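## Task

Move the cardboard box onto the coffee table in the neighbouring room. The robot must stay upright and level the whole time. The box must rest on the table by itself at the end, not be held there by the robot.

## Robot and tools

ROBOT. TidyBot++ is a wheeled base 0.54 m long, 0.50 m wide and 0.38 m tall, driven by four powered casters. It carries one seven-joint arm with a two-finger gripper. The shoulder sits 0.12 m ahead of the base centre and 0.68 m above the floor. base_camera is fixed low on the front of the base (about 0.34 m up) and tilts downward; its images are 644x364. wrist_camera is a fisheye on the hand that looks along the fingers; its images are 644x476. Each result lists the calibration numbers of any camera that changed.

FRAMES. The base frame has its origin on the floor below the base centre, with x forward, y to the left and z up. hand_pose is reported in this frame. It is the point between the finger pads; its own z axis runs out along the fingers and its y axis is the line the pads close on. The odometry frame is where the base frame was when the scene began. Heading is in radians, positive to the left, from -3.142 to 3.142. base_tilt is in degrees, positive when leaning forward or to the right. Wheel odometry counts slip as travel and drifts a few centimetres and degrees over many moves.

execute_actions. Argument "actions" is a list holding one action or nothing; an empty list only reports state and images. An action may contain:
- "base": exactly one relative move from where the base last measured itself. translate_m is metres forward (+) or backward (-), -2 to 2. strafe_m is metres left (+) or right (-), -2 to 2. rotate_rad is radians, counter-clockwise seen from above is +, -6.3 to 6.3. A move needing more than 8.667 s at its top speed is refused.
- "joints": absolute targets by name, radians. joint_1_rad (whole arm about vertical; + is clockwise from above, opposite to heading), joint_2_rad shoulder -2.249 to 2.249, joint_3_rad (upper arm twist), joint_4_rad elbow -2.579 to 2.579, joint_5_rad (forearm twist), joint_6_rad wrist -2.099 to 2.099, joint_7_rad (hand twist; with hand down, + is counter-clockwise from above, and 1.57 opens the fingers left/right). Joints 1, 3, 5, 7 are unlimited but go the short way, so turn them in steps below half a revolution. gripper_pos runs 0 (open, about 85 mm between pads) to 1 (closed); gap is roughly 85 x (1 - gripper_pos) mm. Done tolerances are ±0.039 for joints 1-4, ±0.056 for 5-7, ±0.03 for the gripper.
- "speeds": optional caps for this action only: translate_m and strafe_m 0.05 to 0.5 m/s, rotate_rad 0.1 to 1.57 rad/s (maximum is the default).
Base and joint motions start together. One action runs at most 15 s. An unknown key or an out-of-range number makes the whole call be rejected with no motion. "cameras" is an optional list of base_camera, wrist_camera or all; missing or null means all, [] means none.

ARM GEOMETRY. Upper arm 0.42 m, forearm 0.31 m, hand 0.31 m to the hand point. With joint_1_rad = 0, joint_3_rad = 3.14, joint_5_rad = 0 (near the start pose) the arm stays in the base's x-z plane. Tilts from vertical (forward positive): upper arm = joint_2; forearm = joint_2 - joint_4; hand = joint_2 - joint_4 - joint_6. Sum length x sin(tilt) for forward reach from the shoulder and length x cos(tilt) for height above it. The arm begins folded with the hand down, poking up to 0.08 m past the base front, elbow up to 1.15 m high. A downward hand reaches about 0.94 m high at most, only near the base. Closed fingertips extend about 20 mm beyond the hand point.

ACCURACY. Friction and load leave joints a little off even when reported done; the hand may be 1-2 cm off, more when stretched. To correct, send each joint its previous command plus (wanted minus read). When carrying something, never command a joint to its current reading, since the arm sags and would sink more. Trust camera images over hand_pose.

RESULT LINES. base_status and joint_status: "done"; "off_target" (stopped away, may still push); "contact_stop" or "time_out" (target dropped, holds in place); "not_followed" / "joint command not followed" with "cause:" (targets withheld, usually self-collision; may be retried on later actions); "limit_stop_at_motor_heat". A blocked base can report "done" while short. For the gripper at 1, "done" means empty; "off_target" means something is held. on_its_own shows uncommanded motion. motor_effort is percent of maximum with the action's peak in brackets. joint_positions, hand_pose, base_odometry, base_tilt, Motor temperatures (one per arm joint) and pictures (image order) also appear. ARM HIT means the arm struck the base or itself. MOTOR HOT appears from 60 °C; at 75 °C an OVER-TEMPERATURE FAULT lets the arm sink. A torque fault freezes arm and gripper for 10 s.

OTHER TOOLS. wait: "seconds" 0 to 10, no new command. zoom_image: "camera" (base_camera or wrist_camera) and "region" [x0, y0, x1, y1] pixels from the top-left, at most 504x504, on that camera's latest full image. read_manual: optional "section", only "licences". finished_scene: "scene" 1 or 2; ends that scene for good, reports success and gives the next task. Omitted joints or base may keep pushing to old targets. The simulation keeps running while you think, holding the last command.

AVOID. Driving while the raised arm is snagged above about 0.8 m (tipping); sideways shoves with a lifted hand; driving the arm into things (torque faults); dropping, slamming or squeezing objects hard; long holds that heat motors; ending with the object still in the gripper. Loose objects may get nudged by outside events now and then.

Each tool is called after "Request:" as name([rows], argument=value, ...), one row to a line, values as JSON.

## Session

Request:
execute_actions(actions=[])

Scene clock: 0.00 s.
Motor temperatures (°C, as the motors report them): [31 30 27 27 34 32 34]
base_odometry: x=+0.000 y=+0.000 heading=+0.000 (m, m, rad; odometry frame)
base_tilt: forward=-0.2 right=-0.7 (deg)
base_status: not commanded
joint_positions: joint_1_rad=+0.011 joint_2_rad=-0.381 joint_3_rad=+3.171 joint_4_rad=-2.514 joint_5_rad=-0.028 joint_6_rad=-0.897 joint_7_rad=+1.542 gripper_pos=+0.000
joint_status: not commanded
motor_effort: joint_1_rad=+0 joint_2_rad=-1 joint_3_rad=+1 joint_4_rad=+14 joint_5_rad=+1 joint_6_rad=+1 joint_7_rad=+1 (%)
hand_pose: x=+0.2637 y=+0.0036 z=+0.5956 quat_wxyz=(-0.017, +0.997, -0.042, +0.056) (m; base frame)
pictures: base_camera, wrist_camera
camera_calibration (this result's frames):
wrist_camera: T_world_to_cam=[[-0.0932255, -0.995641, 0.002806, 0.0236145], [-0.993504, 0.09284, -0.0658024, 0.347614], [0.065255, -0.00892224, -0.997829, 0.71429], [0, 0, 0, 1]] pos_world=[0.300947, -0.00238784, 0.735547]
Images, in order (width x height): base_camera 644x364, wrist_camera 644x476.

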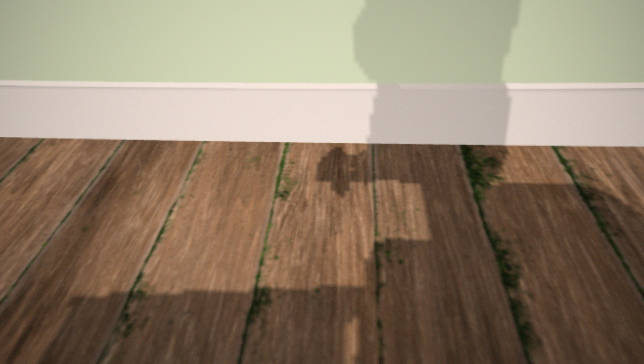

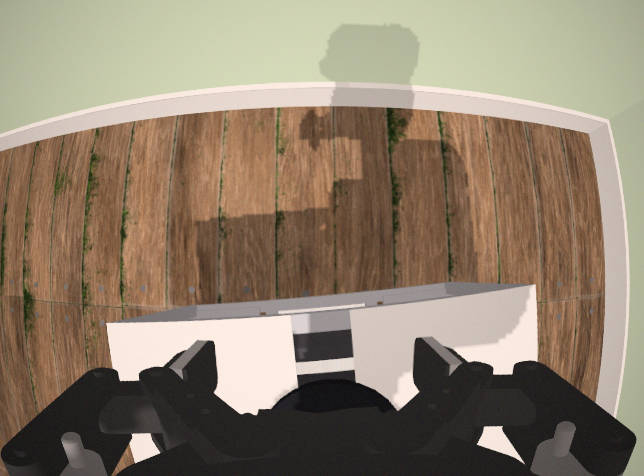

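Request:
execute_actions([
  {"base":{"rotate_rad":1.51},"joints":{"joint_1_rad":-0.5,"joint_2_rad":-0.6,"joint_3_rad":3.125,"joint_4_rad":-1.2,"joint_5_rad":0.03,"joint_6_rad":-1.45,"joint_7_rad":1.6}},
])

Scene clock: 5.20 s.
Motor temperatures (°C, as the motors report them): [31 30 27 27 34 32 34]
base_odometry: x=+0.000 y=+0.000 heading=+1.510 (m, m, rad; odometry frame)
base_tilt: forward=-0.2 right=-0.7 (deg)
base_status: done
joint_positions: joint_1_rad=-0.487 joint_2_rad=-0.584 joint_3_rad=+3.146 joint_4_rad=-1.217 joint_5_rad=+0.002 joint_6_rad=-1.411 joint_7_rad=+1.560 gripper_pos=+0.000
joint_status: all done
motor_effort: joint_1_rad=+1(1) joint_2_rad=+6(7) joint_3_rad=+1(2) joint_4_rad=+14(18) joint_5_rad=+0(1) joint_6_rad=+8(8) joint_7_rad=+1(2) (%)
hand_pose: x=+0.3236 y=+0.1071 z=+1.1447 quat_wxyz=(-0.128, +0.829, +0.199, +0.506) (m; base frame)
pictures: base_camera, wrist_camera
camera_calibration (this result's frames):
wrist_camera: T_world_to_cam=[[0.423284, -0.905996, 0.00136866, -0.0443674], [-0.446894, -0.210104, -0.869564, 1.20924], [0.78811, 0.367461, -0.493818, 0.408021], [0, 0, 0, 1]] pos_world=[0.237615, 0.0639365, 1.25306]
Images, in order (width x height): base_camera 644x364, wrist_camera 644x476.

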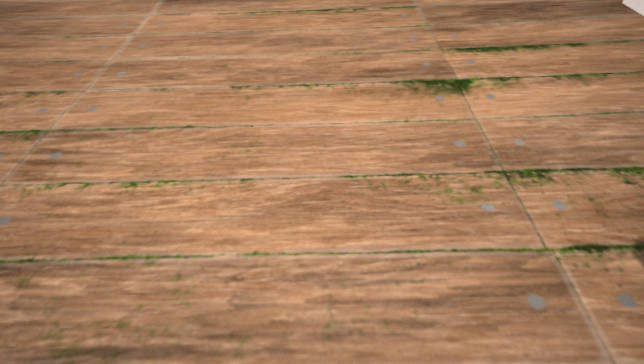

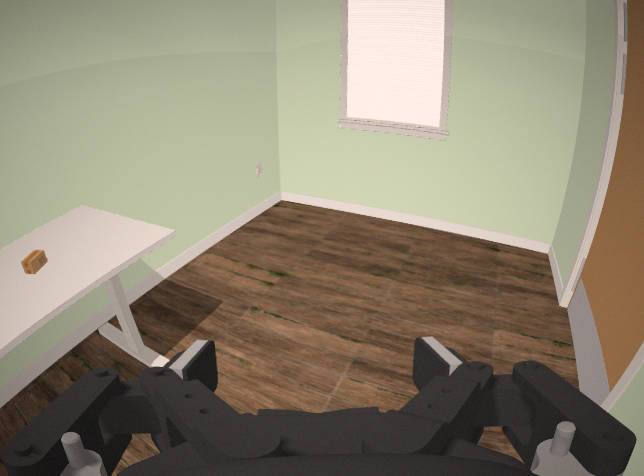

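Request:
zoom_image(camera="wrist_camera", region=[0, 190, 200, 380])

Request:
zoom_image(camera="wrist_camera", region=[0, 230, 70, 290])

Region (0, 190, 200, 380) of wrist_camera's 644x476 image, scaled by 2.520; it fills the top 479 rows of this view, and the rest is white.

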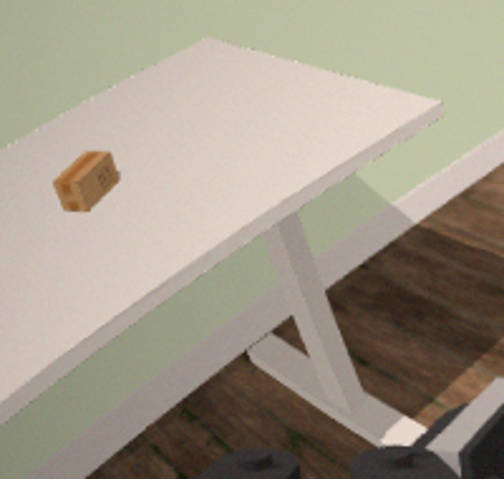

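Region (0, 230, 70, 290) of wrist_camera's 644x476 image, scaled by 7.200; it fills the top 432 rows of this view, and the rest is white.

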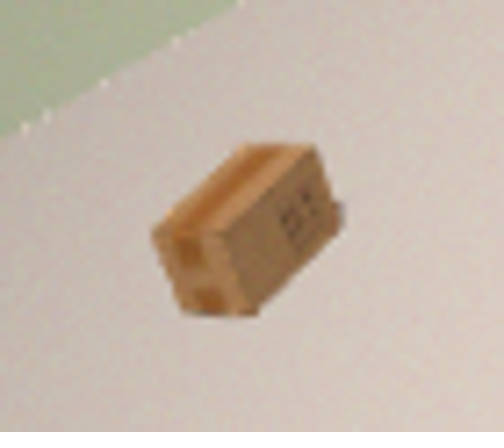

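Request:
execute_actions([
  {"base":{"strafe_m":0.55},"joints":{"joint_1_rad":-1.15,"joint_2_rad":-0.3,"joint_4_rad":-1.1,"joint_6_rad":-1.65}},
])

Scene clock: 39.57 s.
Motor temperatures (°C, as the motors report them): [31 30 27 27 34 32 35]
base_odometry: x=-0.549 y=+0.033 heading=+1.510 (m, m, rad; odometry frame)
base_tilt: forward=-0.2 right=-0.7 (deg)
base_status: done
joint_positions: joint_1_rad=-1.140 joint_2_rad=-0.299 joint_3_rad=+3.143 joint_4_rad=-1.122 joint_5_rad=+0.006 joint_6_rad=-1.611 joint_7_rad=+1.560 gripper_pos=+0.000
joint_status: all done
motor_effort: joint_1_rad=-1(0) joint_2_rad=-5(8) joint_3_rad=+0(2) joint_4_rad=+15(17) joint_5_rad=+1(0) joint_6_rad=+6(9) joint_7_rad=+1(1) (%)
hand_pose: x=+0.2491 y=+0.2803 z=+1.0612 quat_wxyz=(-0.186, +0.793, +0.500, +0.292) (m; base frame)
pictures: base_camera, wrist_camera
camera_calibration (this result's frames):
wrist_camera: T_world_to_cam=[[0.888129, -0.458974, 0.0238593, -0.120768], [-0.348418, -0.706238, -0.616305, 0.985548], [0.299718, 0.539046, -0.787146, 0.746641], [0, 0, 0, 1]] pos_world=[0.226859, 0.238129, 1.19799]
Images, in order (width x height): base_camera 644x364, wrist_camera 644x476.

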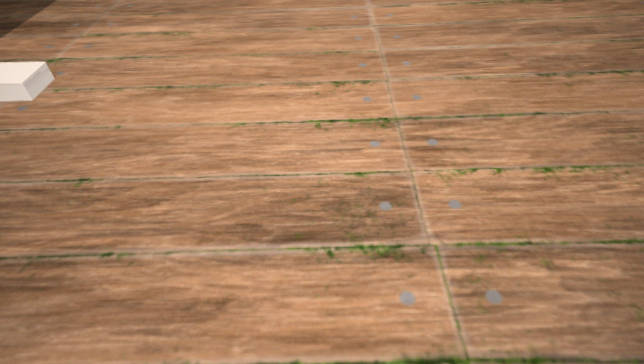

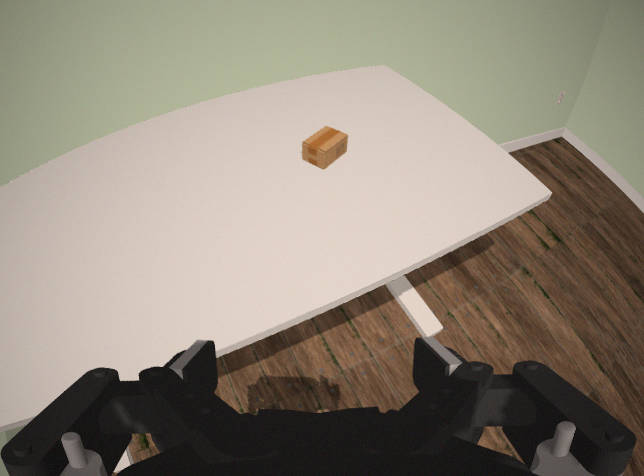

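Request:
zoom_image(camera="wrist_camera", region=[285, 110, 365, 180])

Region (285, 110, 365, 180) of wrist_camera's 644x476 image, scaled by 6.300; it fills the top 441 rows of this view, and the rest is white.

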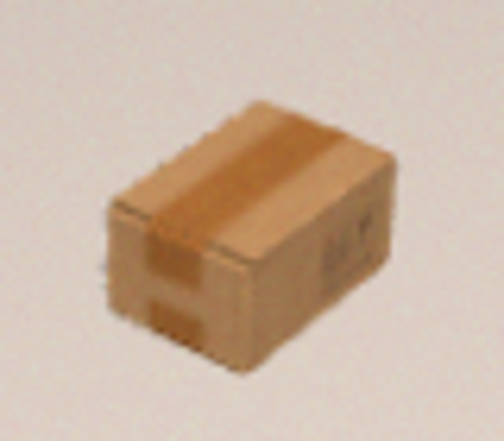

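Request:
execute_actions([
  {"base":{"strafe_m":0.18},"joints":{"joint_1_rad":-1.257,"joint_2_rad":0.588,"joint_4_rad":-0.945,"joint_5_rad":0.575,"joint_6_rad":-1.084,"joint_7_rad":0.6}},
])

Scene clock: 86.33 s.
Motor temperatures (°C, as the motors report them): [31 30 27 27 34 32 35]
base_odometry: x=-0.729 y=+0.044 heading=+1.511 (m, m, rad; odometry frame)
base_tilt: forward=-0.3 right=-0.8 (deg)
base_status: done
joint_positions: joint_1_rad=-1.245 joint_2_rad=+0.578 joint_3_rad=+3.143 joint_4_rad=-0.967 joint_5_rad=+0.547 joint_6_rad=-1.121 joint_7_rad=+0.637 gripper_pos=+0.000
joint_status: all done
motor_effort: joint_1_rad=+0(1) joint_2_rad=-37(37) joint_3_rad=+1(1) joint_4_rad=+18(20) joint_5_rad=+4(5) joint_6_rad=+4(8) joint_7_rad=+1(1) (%)
hand_pose: x=+0.4760 y=+0.6029 z=+0.8065 quat_wxyz=(-0.078, +0.916, +0.201, +0.340) (m; base frame)
pictures: base_camera, wrist_camera
camera_calibration (this result's frames):
wrist_camera: T_world_to_cam=[[0.390855, -0.920252, 0.0191914, 0.350393], [-0.717759, -0.317771, -0.619551, 1.0797], [0.576242, 0.22838, -0.784722, 0.35802], [0, 0, 0, 1]] pos_world=[0.431706, 0.583784, 0.943151]
Images, in order (width x height): base_camera 644x364, wrist_camera 644x476.

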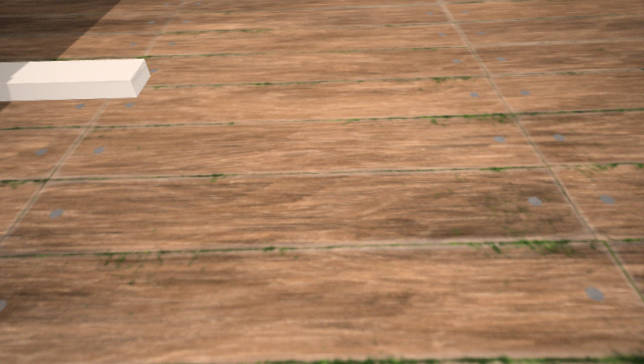

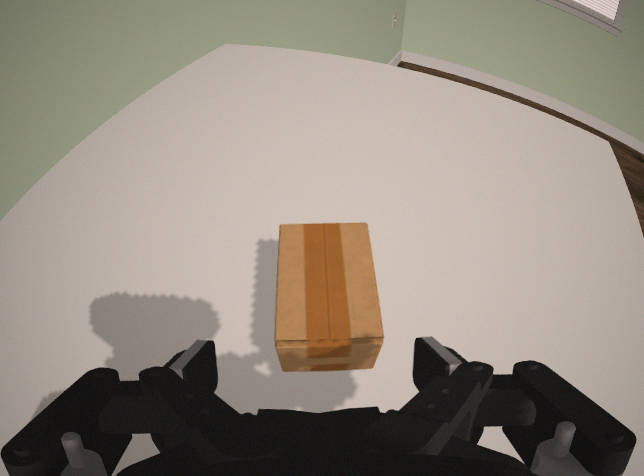

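Request:
execute_actions([
  {"joints":{"joint_1_rad":-1.152,"joint_2_rad":0.628,"joint_4_rad":-0.927,"joint_5_rad":0.5,"joint_6_rad":-0.974,"joint_7_rad":0.71}},
], cameras=["wrist_camera"])

Scene clock: 106.43 s.
Motor temperatures (°C, as the motors report them): [31 30 27 27 34 32 35]
base_odometry: x=-0.729 y=+0.044 heading=+1.511 (m, m, rad; odometry frame)
base_tilt: forward=-0.2 right=-0.8 (deg)
base_status: not commanded
joint_positions: joint_1_rad=-1.150 joint_2_rad=+0.610 joint_3_rad=+3.139 joint_4_rad=-0.947 joint_5_rad=+0.528 joint_6_rad=-1.010 joint_7_rad=+0.673 gripper_pos=+0.000
joint_status: all done
motor_effort: joint_1_rad=+0(3) joint_2_rad=-38(38) joint_3_rad=+1(3) joint_4_rad=+18(20) joint_5_rad=+4(5) joint_6_rad=+5(5) joint_7_rad=+1(1) (%)
hand_pose: x=+0.5341 y=+0.6078 z=+0.8052 quat_wxyz=(-0.104, +0.910, +0.187, +0.356) (m; base frame)
pictures: wrist_camera
camera_calibration (this result's frames):
wrist_camera: T_world_to_cam=[[0.383342, -0.923117, -0.0300572, 0.377626], [-0.705743, -0.27177, -0.654269, 1.1157], [0.595798, 0.272021, -0.755665, 0.26206], [0, 0, 0, 1]] pos_world=[0.4865, 0.58052, 0.939345]
Images, in order (width x height): wrist_camera 644x476.

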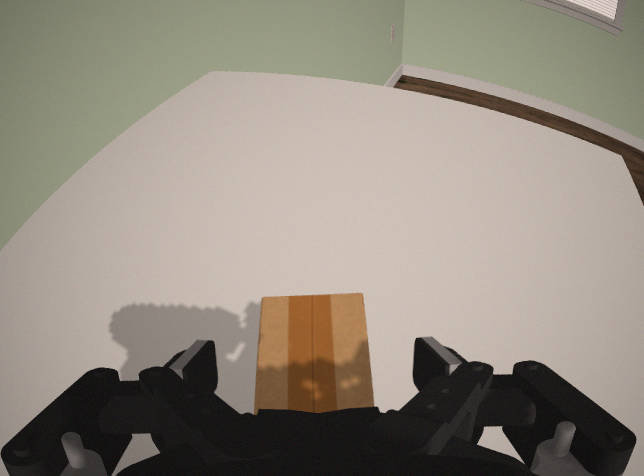

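Request:
execute_actions([
  {"joints":{"joint_2_rad":0.708}},
], cameras=["wrist_camera"])

Scene clock: 113.27 s.
Motor temperatures (°C, as the motors report them): [31 31 27 27 34 32 35]
base_odometry: x=-0.729 y=+0.044 heading=+1.511 (m, m, rad; odometry frame)
base_tilt: forward=-0.2 right=-0.8 (deg)
base_status: not commanded
joint_positions: joint_1_rad=-1.150 joint_2_rad=+0.705 joint_3_rad=+3.139 joint_4_rad=-0.942 joint_5_rad=+0.527 joint_6_rad=-1.010 joint_7_rad=+0.673 gripper_pos=+0.000
joint_status: all done
motor_effort: joint_1_rad=+0(0) joint_2_rad=-40(43) joint_3_rad=+1(1) joint_4_rad=+18(19) joint_5_rad=+4(4) joint_6_rad=+4(4) joint_7_rad=+1(1) (%)
hand_pose: x=+0.5377 y=+0.6168 z=+0.7384 quat_wxyz=(-0.070, +0.920, +0.199, +0.331) (m; base frame)
pictures: wrist_camera
camera_calibration (this result's frames):
wrist_camera: T_world_to_cam=[[0.383297, -0.923127, 0.0303319, 0.337965], [-0.729683, -0.322783, -0.602804, 1.0833], [0.566256, 0.20892, -0.797312, 0.292465], [0, 0, 0, 1]] pos_world=[0.495319, 0.600555, 0.875956]
Images, in order (width x height): wrist_camera 644x476.

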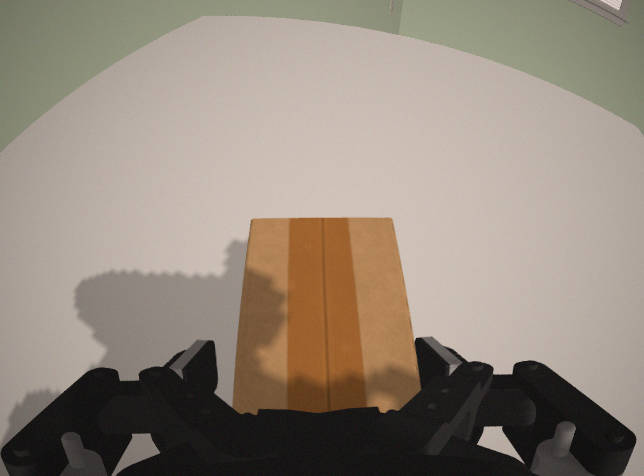

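Request:
execute_actions([
  {"joints":{"joint_2_rad":0.672}},
], cameras=["wrist_camera"])

Scene clock: 124.43 s.
Motor temperatures (°C, as the motors report them): [31 31 27 27 34 32 35]
base_odometry: x=-0.729 y=+0.044 heading=+1.511 (m, m, rad; odometry frame)
base_tilt: forward=-0.2 right=-0.8 (deg)
base_status: not commanded
joint_positions: joint_1_rad=-1.150 joint_2_rad=+0.686 joint_3_rad=+3.139 joint_4_rad=-0.942 joint_5_rad=+0.527 joint_6_rad=-1.010 joint_7_rad=+0.673 gripper_pos=+0.000
joint_status: all done
motor_effort: joint_1_rad=+0(0) joint_2_rad=-38(42) joint_3_rad=+1(1) joint_4_rad=+18(19) joint_5_rad=+4(4) joint_6_rad=+4(4) joint_7_rad=+1(1) (%)
hand_pose: x=+0.5373 y=+0.6158 z=+0.7521 quat_wxyz=(-0.077, +0.918, +0.197, +0.336) (m; base frame)
pictures: wrist_camera
camera_calibration (this result's frames):
wrist_camera: T_world_to_cam=[[0.383113, -0.923538, 0.017383, 0.346912], [-0.724991, -0.312304, -0.613885, 1.09031], [0.572375, 0.222584, -0.789204, 0.286062], [0, 0, 0, 1]] pos_world=[0.493826, 0.597221, 0.889056]
Images, in order (width x height): wrist_camera 644x476.

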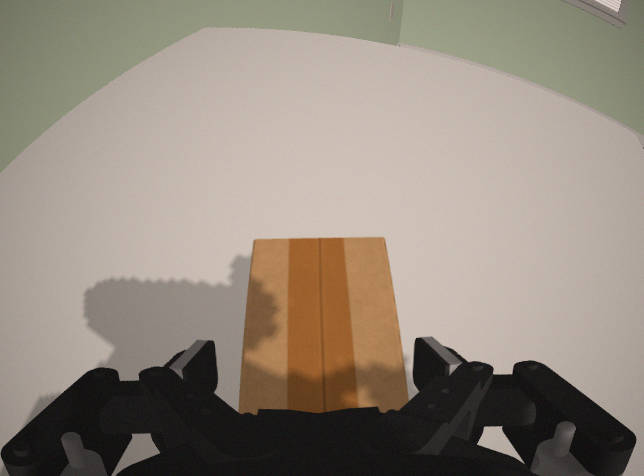

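Request:
execute_actions([
  {"joints":{"gripper_pos":1.0}},
], cameras=["wrist_camera"])

Request:
execute_actions([
  {"joints":{"joint_2_rad":0.55}},
], cameras=["wrist_camera"])

Scene clock: 127.53 s.
Motor temperatures (°C, as the motors report them): [31 31 27 27 34 32 35]
base_odometry: x=-0.729 y=+0.044 heading=+1.511 (m, m, rad; odometry frame)
base_tilt: forward=-0.2 right=-0.8 (deg)
base_status: not commanded
joint_positions: joint_1_rad=-1.150 joint_2_rad=+0.685 joint_3_rad=+3.139 joint_4_rad=-0.941 joint_5_rad=+0.526 joint_6_rad=-1.009 joint_7_rad=+0.673 gripper_pos=+0.351
joint_status: gripper_pos off_target (ended at +0.351, target +1.000)
motor_effort: joint_1_rad=+0(0) joint_2_rad=-41(41) joint_3_rad=+1(1) joint_4_rad=+19(19) joint_5_rad=+5(5) joint_6_rad=+4(4) joint_7_rad=+1(1) (%)
hand_pose: x=+0.5371 y=+0.6159 z=+0.7531 quat_wxyz=(-0.078, +0.918, +0.196, +0.337) (m; base frame)
pictures: wrist_camera
camera_calibration (this result's frames):
wrist_camera: T_world_to_cam=[[0.383176, -0.923546, 0.0154715, 0.348517], [-0.725027, -0.311105, -0.61445, 1.09055], [0.572286, 0.224225, -0.788804, 0.28565], [0, 0, 0, 1]] pos_world=[0.493661, 0.597097, 0.890019]
Images, in order (width x height): wrist_camera 644x476.

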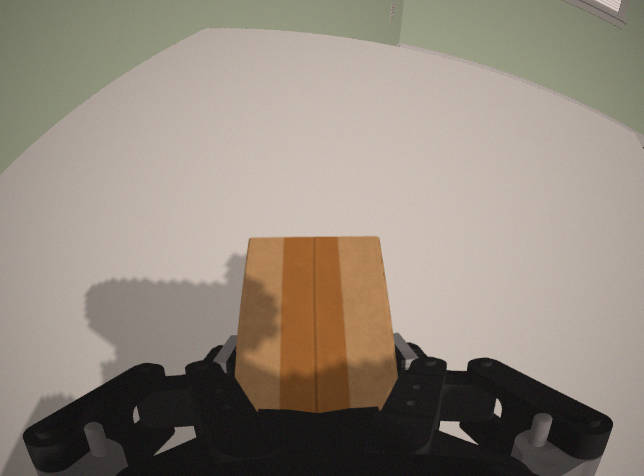

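Scene clock: 128.63 s.
Motor temperatures (°C, as the motors report them): [31 31 27 27 34 32 35]
base_odometry: x=-0.729 y=+0.044 heading=+1.511 (m, m, rad; odometry frame)
base_tilt: forward=-0.2 right=-0.8 (deg)
base_status: not commanded
joint_positions: joint_1_rad=-1.150 joint_2_rad=+0.554 joint_3_rad=+3.139 joint_4_rad=-0.939 joint_5_rad=+0.524 joint_6_rad=-1.009 joint_7_rad=+0.673 gripper_pos=+0.351
joint_status: all done
motor_effort: joint_1_rad=+0(0) joint_2_rad=-37(43) joint_3_rad=+1(1) joint_4_rad=+19(21) joint_5_rad=+4(5) joint_6_rad=+5(5) joint_7_rad=+1(1) (%)
hand_pose: x=+0.5305 y=+0.6023 z=+0.8488 quat_wxyz=(-0.129, +0.902, +0.178, +0.372) (m; base frame)
pictures: wrist_camera
camera_calibration (this result's frames):
wrist_camera: T_world_to_cam=[[0.384808, -0.919769, -0.0771291, 0.412449], [-0.691075, -0.231717, -0.684633, 1.13399], [0.611831, 0.316754, -0.724796, 0.236966], [0, 0, 0, 1]] pos_world=[0.479979, 0.567064, 0.979933]
Images, in order (width x height): wrist_camera 644x476.

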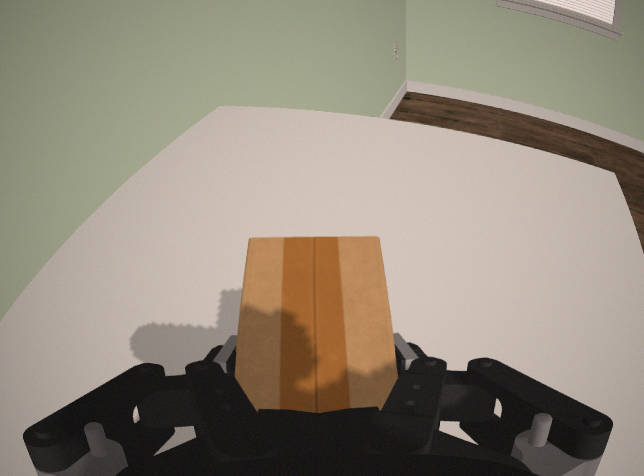

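Request:
execute_actions([
  {"base":{"translate_m":1.55},"joints":{"joint_1_rad":0.012,"joint_2_rad":-0.82,"joint_4_rad":-1.1,"joint_5_rad":-0.028,"joint_6_rad":-2.0,"joint_7_rad":1.61}},
], cameras=[])

Request:
execute_actions([
  {"base":{"rotate_rad":-1.553}},
])

Scene clock: 145.93 s.
Motor temperatures (°C, as the motors report them): [31 31 27 27 34 32 35]
base_odometry: x=-0.636 y=+1.591 heading=+1.511 (m, m, rad; odometry frame)
base_tilt: forward=-0.2 right=-0.7 (deg)
base_status: done
joint_positions: joint_1_rad=+0.002 joint_2_rad=-0.811 joint_3_rad=+3.130 joint_4_rad=-1.085 joint_5_rad=-0.001 joint_6_rad=-1.971 joint_7_rad=+1.572 gripper_pos=+0.351
joint_status: all done
motor_effort: joint_1_rad=+0(5) joint_2_rad=+17(41) joint_3_rad=+0(4) joint_4_rad=+9(21) joint_5_rad=+1(6) joint_6_rad=+8(9) joint_7_rad=+1(1) (%)
hand_pose: x=+0.1423 y=+0.0051 z=+1.0797 quat_wxyz=(+0.002, +0.901, +0.005, +0.433) (m; base frame)
pictures: none
No camera images: the call's "cameras" was empty. Leave "cameras" out to get every camera's image.

Scene clock: 148.20 s.
Motor temperatures (°C, as the motors report them): [31 31 27 27 34 32 35]
base_odometry: x=-0.636 y=+1.591 heading=-0.042 (m, m, rad; odometry frame)
base_tilt: forward=-0.2 right=-0.7 (deg)
base_status: done
joint_positions: joint_1_rad=+0.003 joint_2_rad=-0.811 joint_3_rad=+3.130 joint_4_rad=-1.085 joint_5_rad=-0.002 joint_6_rad=-1.971 joint_7_rad=+1.572 gripper_pos=+0.351
joint_status: not commanded
motor_effort: joint_1_rad=+0(0) joint_2_rad=+16(17) joint_3_rad=+1(1) joint_4_rad=+9(9) joint_5_rad=+1(1) joint_6_rad=+8(8) joint_7_rad=+1(1) (%)
hand_pose: x=+0.1423 y=+0.0051 z=+1.0797 quat_wxyz=(+0.002, +0.901, +0.005, +0.433) (m; base frame)
pictures: base_camera, wrist_camera
camera_calibration (this result's frames):
wrist_camera: T_world_to_cam=[[-0.0302898, -0.999135, 0.0284836, -0.024189], [-0.658181, -0.00150925, -0.752859, 0.953291], [0.75225, -0.0415512, -0.657566, 0.740304], [0, 0, 0, 1]] pos_world=[0.0698108, 0.00803118, 1.20518]
Images, in order (width x height): base_camera 644x364, wrist_camera 644x476.

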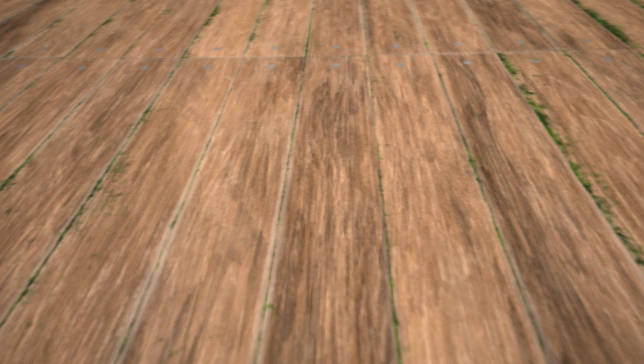

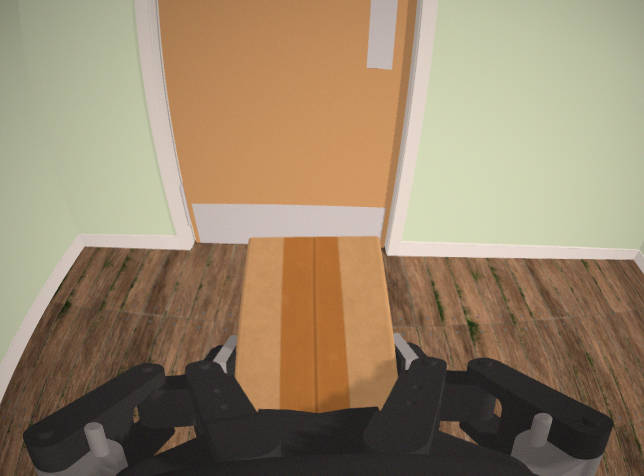

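Request:
execute_actions([
  {"base":{"translate_m":1.12}},
])

Scene clock: 158.87 s.
Motor temperatures (°C, as the motors report them): [31 31 27 27 34 32 35]
base_odometry: x=+0.483 y=+1.543 heading=-0.042 (m, m, rad; odometry frame)
base_tilt: forward=-0.2 right=-0.7 (deg)
base_status: done
joint_positions: joint_1_rad=+0.003 joint_2_rad=-0.814 joint_3_rad=+3.130 joint_4_rad=-1.087 joint_5_rad=-0.002 joint_6_rad=-1.971 joint_7_rad=+1.572 gripper_pos=+0.351
joint_status: not commanded
motor_effort: joint_1_rad=+0(1) joint_2_rad=+16(20) joint_3_rad=+1(1) joint_4_rad=+9(10) joint_5_rad=+1(1) joint_6_rad=+8(8) joint_7_rad=+1(1) (%)
hand_pose: x=+0.1411 y=+0.0051 z=+1.0793 quat_wxyz=(+0.002, +0.901, +0.005, +0.434) (m; base frame)
pictures: base_camera, wrist_camera
camera_calibration (this result's frames):
wrist_camera: T_world_to_cam=[[-0.0303315, -0.999135, 0.0284435, -0.0241557], [-0.656886, -0.00152303, -0.753988, 0.953219], [0.753379, -0.0415538, -0.656272, 0.739327], [0, 0, 0, 1]] pos_world=[0.0684306, 0.00803876, 1.2046]
Images, in order (width x height): base_camera 644x364, wrist_camera 644x476.

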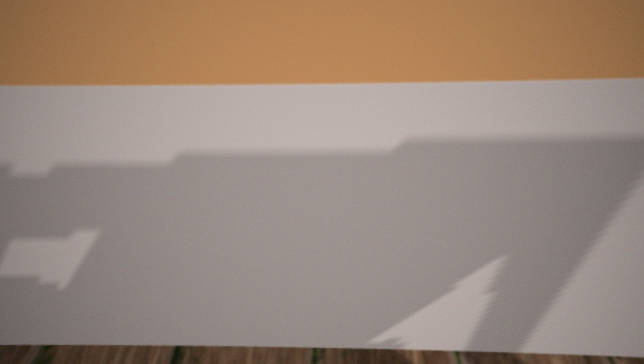

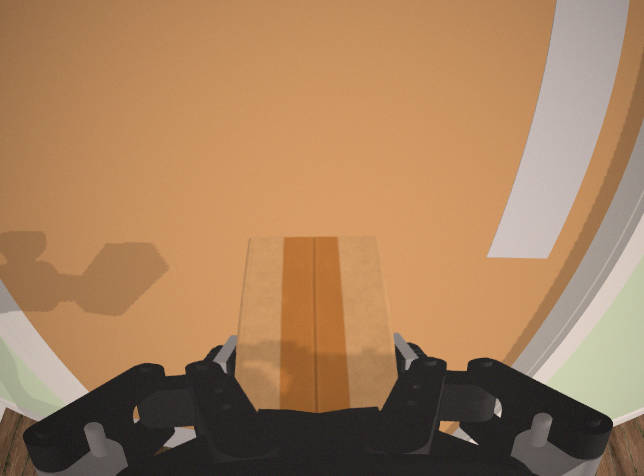

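Request:
execute_actions([
  {"base":{"translate_m":0.3},"speeds":{"translate_m":0.1}},
])

Scene clock: 164.33 s.
Motor temperatures (°C, as the motors report them): [31 31 27 27 34 32 35]
base_odometry: x=+0.783 y=+1.530 heading=-0.043 (m, m, rad; odometry frame)
base_tilt: forward=-0.2 right=-0.8 (deg)
base_status: done
joint_positions: joint_1_rad=+0.003 joint_2_rad=-0.816 joint_3_rad=+3.130 joint_4_rad=-1.088 joint_5_rad=-0.002 joint_6_rad=-1.971 joint_7_rad=+1.572 gripper_pos=+0.351
joint_status: not commanded
motor_effort: joint_1_rad=+0(0) joint_2_rad=+16(22) joint_3_rad=+1(2) joint_4_rad=+9(10) joint_5_rad=+1(1) joint_6_rad=+8(9) joint_7_rad=+1(1) (%)
hand_pose: x=+0.1402 y=+0.0053 z=+1.0789 quat_wxyz=(+0.002, +0.901, +0.005, +0.434) (m; base frame)
pictures: base_camera, wrist_camera
camera_calibration (this result's frames):
wrist_camera: T_world_to_cam=[[-0.0298596, -0.999155, 0.0282586, -0.0238653], [-0.656033, -0.00174018, -0.75473, 0.953084], [0.754141, -0.0410745, -0.655427, 0.738744], [0, 0, 0, 1]] pos_world=[0.0674253, 0.00815693, 1.20419]
Images, in order (width x height): base_camera 644x364, wrist_camera 644x476.

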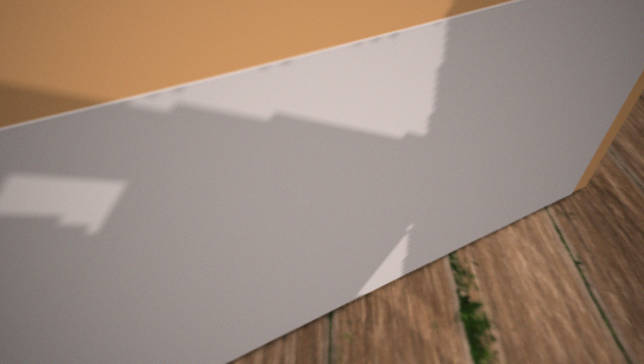

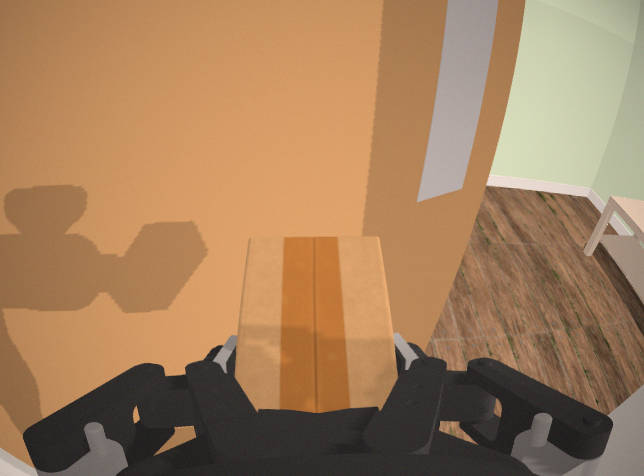

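Request:
execute_actions([
  {"base":{"translate_m":0.58},"speeds":{"translate_m":0.22},"joints":{"joint_1_rad":0.55}},
])

Scene clock: 169.53 s.
Motor temperatures (°C, as the motors report them): [31 31 27 27 34 32 35]
base_odometry: x=+1.362 y=+1.505 heading=-0.043 (m, m, rad; odometry frame)
base_tilt: forward=-0.2 right=-0.7 (deg)
base_status: done
joint_positions: joint_1_rad=+0.542 joint_2_rad=-0.819 joint_3_rad=+3.130 joint_4_rad=-1.088 joint_5_rad=-0.003 joint_6_rad=-1.971 joint_7_rad=+1.572 gripper_pos=+0.351
joint_status: all done
motor_effort: joint_1_rad=+0(1) joint_2_rad=+17(21) joint_3_rad=+1(2) joint_4_rad=+9(10) joint_5_rad=+1(1) joint_6_rad=+8(9) joint_7_rad=+1(1) (%)
hand_pose: x=+0.1390 y=-0.0055 z=+1.0789 quat_wxyz=(+0.118, +0.869, -0.234, +0.419) (m; base frame)
pictures: base_camera, wrist_camera
camera_calibration (this result's frames):
wrist_camera: T_world_to_cam=[[-0.537454, -0.842828, 0.0279955, 0.0369852], [-0.562493, 0.333561, -0.756531, 0.942997], [0.628287, -0.422348, -0.653359, 0.752376], [0, 0, 0, 1]] pos_world=[0.077599, 0.0343893, 1.20394]
Images, in order (width x height): base_camera 644x364, wrist_camera 644x476.

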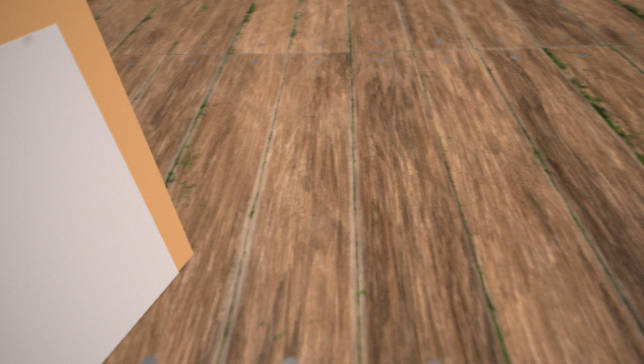

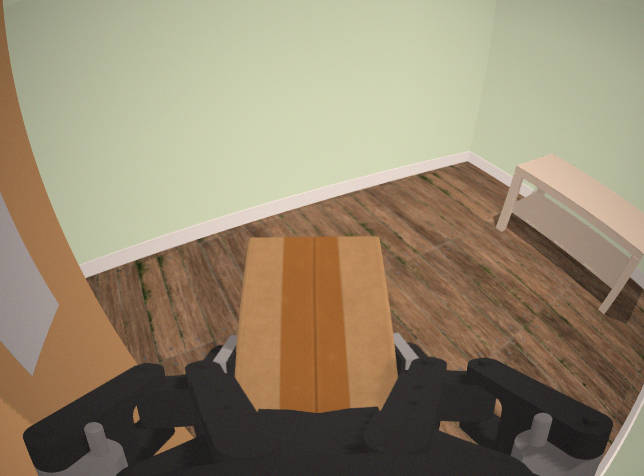

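Request:
zoom_image(camera="wrist_camera", region=[444, 130, 644, 476])

Region (444, 130, 644, 476) of wrist_camera's 644x476 image, scaled by 1.457; it fills the left 291 columns of this view, and the rest is white.

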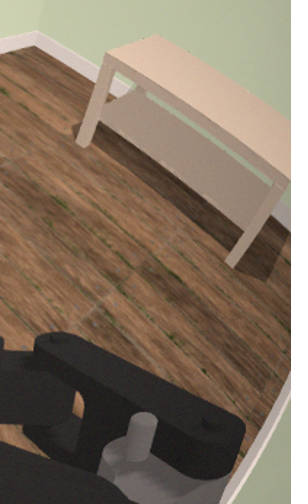

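Request:
execute_actions([
  {"base":{"strafe_m":-1.33},"speeds":{"strafe_m":0.33},"joints":{"joint_1_rad":1.3,"joint_2_rad":0.62,"joint_3_rad":3.155,"joint_4_rad":-1.83,"joint_6_rad":0.195}},
])

Scene clock: 193.13 s.
Motor temperatures (°C, as the motors report them): [31 31 27 27 34 32 35]
base_odometry: x=+1.306 y=+0.177 heading=-0.043 (m, m, rad; odometry frame)
base_tilt: forward=-0.2 right=-0.7 (deg)
base_status: done
joint_positions: joint_1_rad=+1.293 joint_2_rad=+0.617 joint_3_rad=+3.137 joint_4_rad=-1.816 joint_5_rad=-0.005 joint_6_rad=+0.154 joint_7_rad=+1.572 gripper_pos=+0.351
joint_status: all done
motor_effort: joint_1_rad=+0(3) joint_2_rad=-36(36) joint_3_rad=-1(3) joint_4_rad=+15(20) joint_5_rad=+1(1) joint_6_rad=+8(9) joint_7_rad=+1(1) (%)
hand_pose: x=+0.3102 y=-0.6573 z=+0.5841 quat_wxyz=(+0.250, +0.724, -0.548, +0.335) (m; base frame)
pictures: base_camera, wrist_camera
camera_calibration (this result's frames):
wrist_camera: T_world_to_cam=[[-0.970819, -0.239257, 0.0163103, 0.131524], [-0.174871, 0.65974, -0.730864, 0.961602], [0.164104, -0.712389, -0.682328, 0.0164951], [0, 0, 0, 1]] pos_world=[0.293135, -0.591189, 0.711911]
Images, in order (width x height): base_camera 644x364, wrist_camera 644x476.

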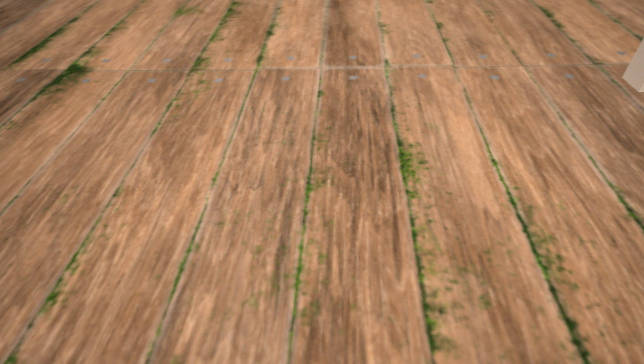

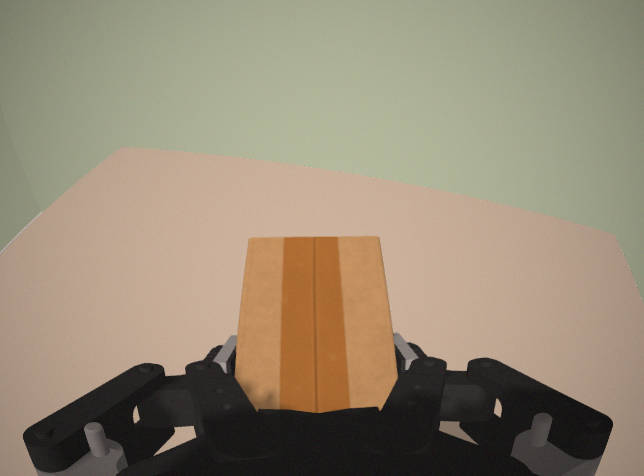

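Request:
execute_actions([
  {"joints":{"joint_2_rad":0.76}},
], cameras=["wrist_camera"])

Scene clock: 201.47 s.
Motor temperatures (°C, as the motors report them): [31 31 27 27 34 32 35]
base_odometry: x=+1.306 y=+0.177 heading=-0.043 (m, m, rad; odometry frame)
base_tilt: forward=-0.2 right=-0.7 (deg)
base_status: not commanded
joint_positions: joint_1_rad=+1.293 joint_2_rad=+0.763 joint_3_rad=+3.137 joint_4_rad=-1.821 joint_5_rad=-0.005 joint_6_rad=+0.158 joint_7_rad=+1.572 gripper_pos=+0.351
joint_status: all done
motor_effort: joint_1_rad=-1(1) joint_2_rad=-36(40) joint_3_rad=+0(2) joint_4_rad=+12(15) joint_5_rad=+1(1) joint_6_rad=+7(8) joint_7_rad=+1(1) (%)
hand_pose: x=+0.3039 y=-0.6351 z=+0.4842 quat_wxyz=(+0.209, +0.747, -0.565, +0.281) (m; base frame)
pictures: wrist_camera
camera_calibration (this result's frames):
wrist_camera: T_world_to_cam=[[-0.970055, -0.241934, 0.0214526, 0.127892], [-0.202314, 0.755995, -0.622528, 0.889822], [0.134393, -0.608227, -0.782304, 0.0887733], [0, 0, 0, 1]] pos_world=[0.292155, -0.587765, 0.620643]
Images, in order (width x height): wrist_camera 644x476.

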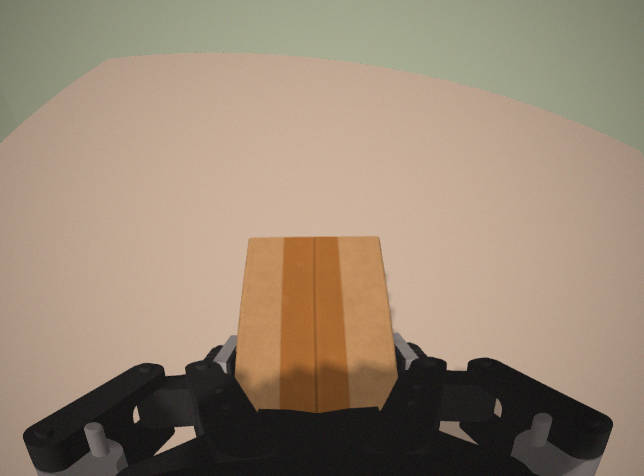

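Request:
execute_actions([
  {"joints":{"joint_2_rad":0.805}},
], cameras=["wrist_camera"])

Scene clock: 203.43 s.
Motor temperatures (°C, as the motors report them): [31 31 27 27 34 32 35]
base_odometry: x=+1.306 y=+0.177 heading=-0.043 (m, m, rad; odometry frame)
base_tilt: forward=-0.2 right=-0.7 (deg)
base_status: not commanded
joint_positions: joint_1_rad=+1.293 joint_2_rad=+0.766 joint_3_rad=+3.137 joint_4_rad=-1.821 joint_5_rad=-0.005 joint_6_rad=+0.162 joint_7_rad=+1.572 gripper_pos=+0.351
joint_status: joint_2_rad off_target (ended at +0.766, target +0.805)
motor_effort: joint_1_rad=+0(0) joint_2_rad=-32(37) joint_3_rad=+0(1) joint_4_rad=+11(12) joint_5_rad=+1(1) joint_6_rad=+5(7) joint_7_rad=+1(1) (%)
hand_pose: x=+0.3040 y=-0.6356 z=+0.4834 quat_wxyz=(+0.210, +0.747, -0.565, +0.282) (m; base frame)
pictures: wrist_camera
camera_calibration (this result's frames):
wrist_camera: T_world_to_cam=[[-0.970071, -0.241877, 0.0214018, 0.127985], [-0.202013, 0.754995, -0.623838, 0.889607], [0.134734, -0.60949, -0.781261, 0.086432], [0, 0, 0, 1]] pos_world=[0.292221, -0.588013, 0.619757]
Images, in order (width x height): wrist_camera 644x476.

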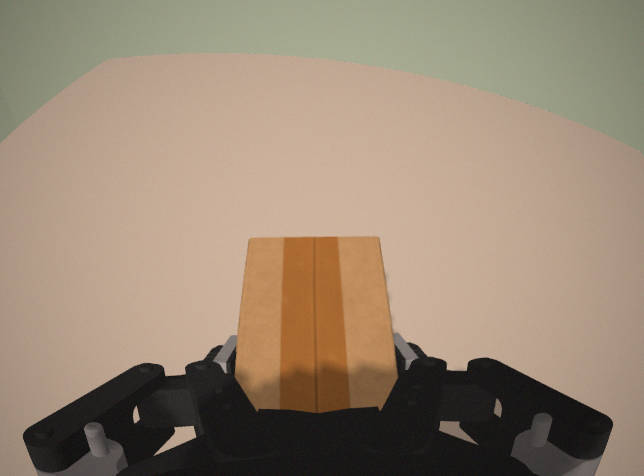

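The box is resting on the table, so I'm opening the gripper and lifting away.

Request:
execute_actions([
  {"joints":{"joint_2_rad":0.766,"gripper_pos":0.0}},
], cameras=[])

Request:
execute_actions([
  {"joints":{"joint_2_rad":0.5,"joint_6_rad":-0.15}},
], cameras=["wrist_camera"])

Scene clock: 206.53 s.
Motor temperatures (°C, as the motors report them): [31 31 27 27 34 32 35]
base_odometry: x=+1.306 y=+0.177 heading=-0.043 (m, m, rad; odometry frame)
base_tilt: forward=-0.2 right=-0.7 (deg)
base_status: not commanded
joint_positions: joint_1_rad=+1.293 joint_2_rad=+0.766 joint_3_rad=+3.137 joint_4_rad=-1.821 joint_5_rad=-0.005 joint_6_rad=+0.162 joint_7_rad=+1.572 gripper_pos=+0.000
joint_status: all done
motor_effort: joint_1_rad=+0(0) joint_2_rad=-35(36) joint_3_rad=-1(1) joint_4_rad=+11(12) joint_5_rad=+0(0) joint_6_rad=+6(7) joint_7_rad=+1(1) (%)
hand_pose: x=+0.3041 y=-0.6356 z=+0.4836 quat_wxyz=(+0.210, +0.747, -0.565, +0.282) (m; base frame)
pictures: none
No camera images: the call's "cameras" was empty. Leave "cameras" out to get every camera's image.

Scene clock: 207.87 s.
Motor temperatures (°C, as the motors report them): [31 31 27 27 34 32 35]
base_odometry: x=+1.306 y=+0.177 heading=-0.043 (m, m, rad; odometry frame)
base_tilt: forward=-0.2 right=-0.7 (deg)
base_status: not commanded
joint_positions: joint_1_rad=+1.293 joint_2_rad=+0.505 joint_3_rad=+3.137 joint_4_rad=-1.821 joint_5_rad=-0.005 joint_6_rad=-0.113 joint_7_rad=+1.572 gripper_pos=+0.000
joint_status: all done
motor_effort: joint_1_rad=+0(1) joint_2_rad=-31(37) joint_3_rad=+0(1) joint_4_rad=+15(15) joint_5_rad=+0(1) joint_6_rad=+6(8) joint_7_rad=+1(1) (%)
hand_pose: x=+0.2967 y=-0.6085 z=+0.5976 quat_wxyz=(+0.206, +0.749, -0.566, +0.277) (m; base frame)
pictures: wrist_camera
camera_calibration (this result's frames):
wrist_camera: T_world_to_cam=[[-0.969614, -0.243674, 0.0217152, 0.123536], [-0.205425, 0.762774, -0.613169, 0.93825], [0.132849, -0.598998, -0.789653, 0.205105], [0, 0, 0, 1]] pos_world=[0.285274, -0.562713, 0.734585]
Images, in order (width x height): wrist_camera 644x476.

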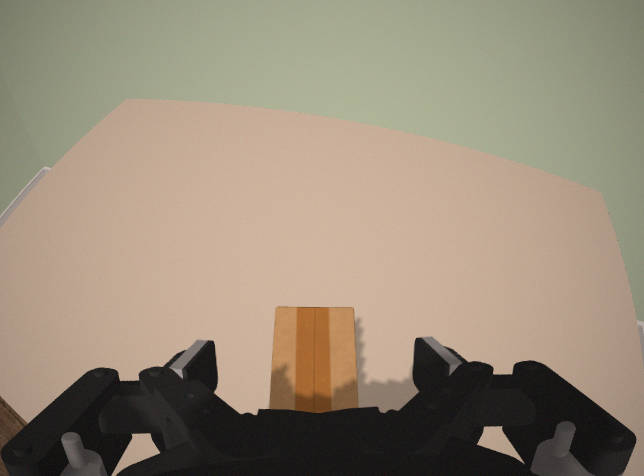

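Request:
finished_scene(scene=2)

The scene is finished: the task was done.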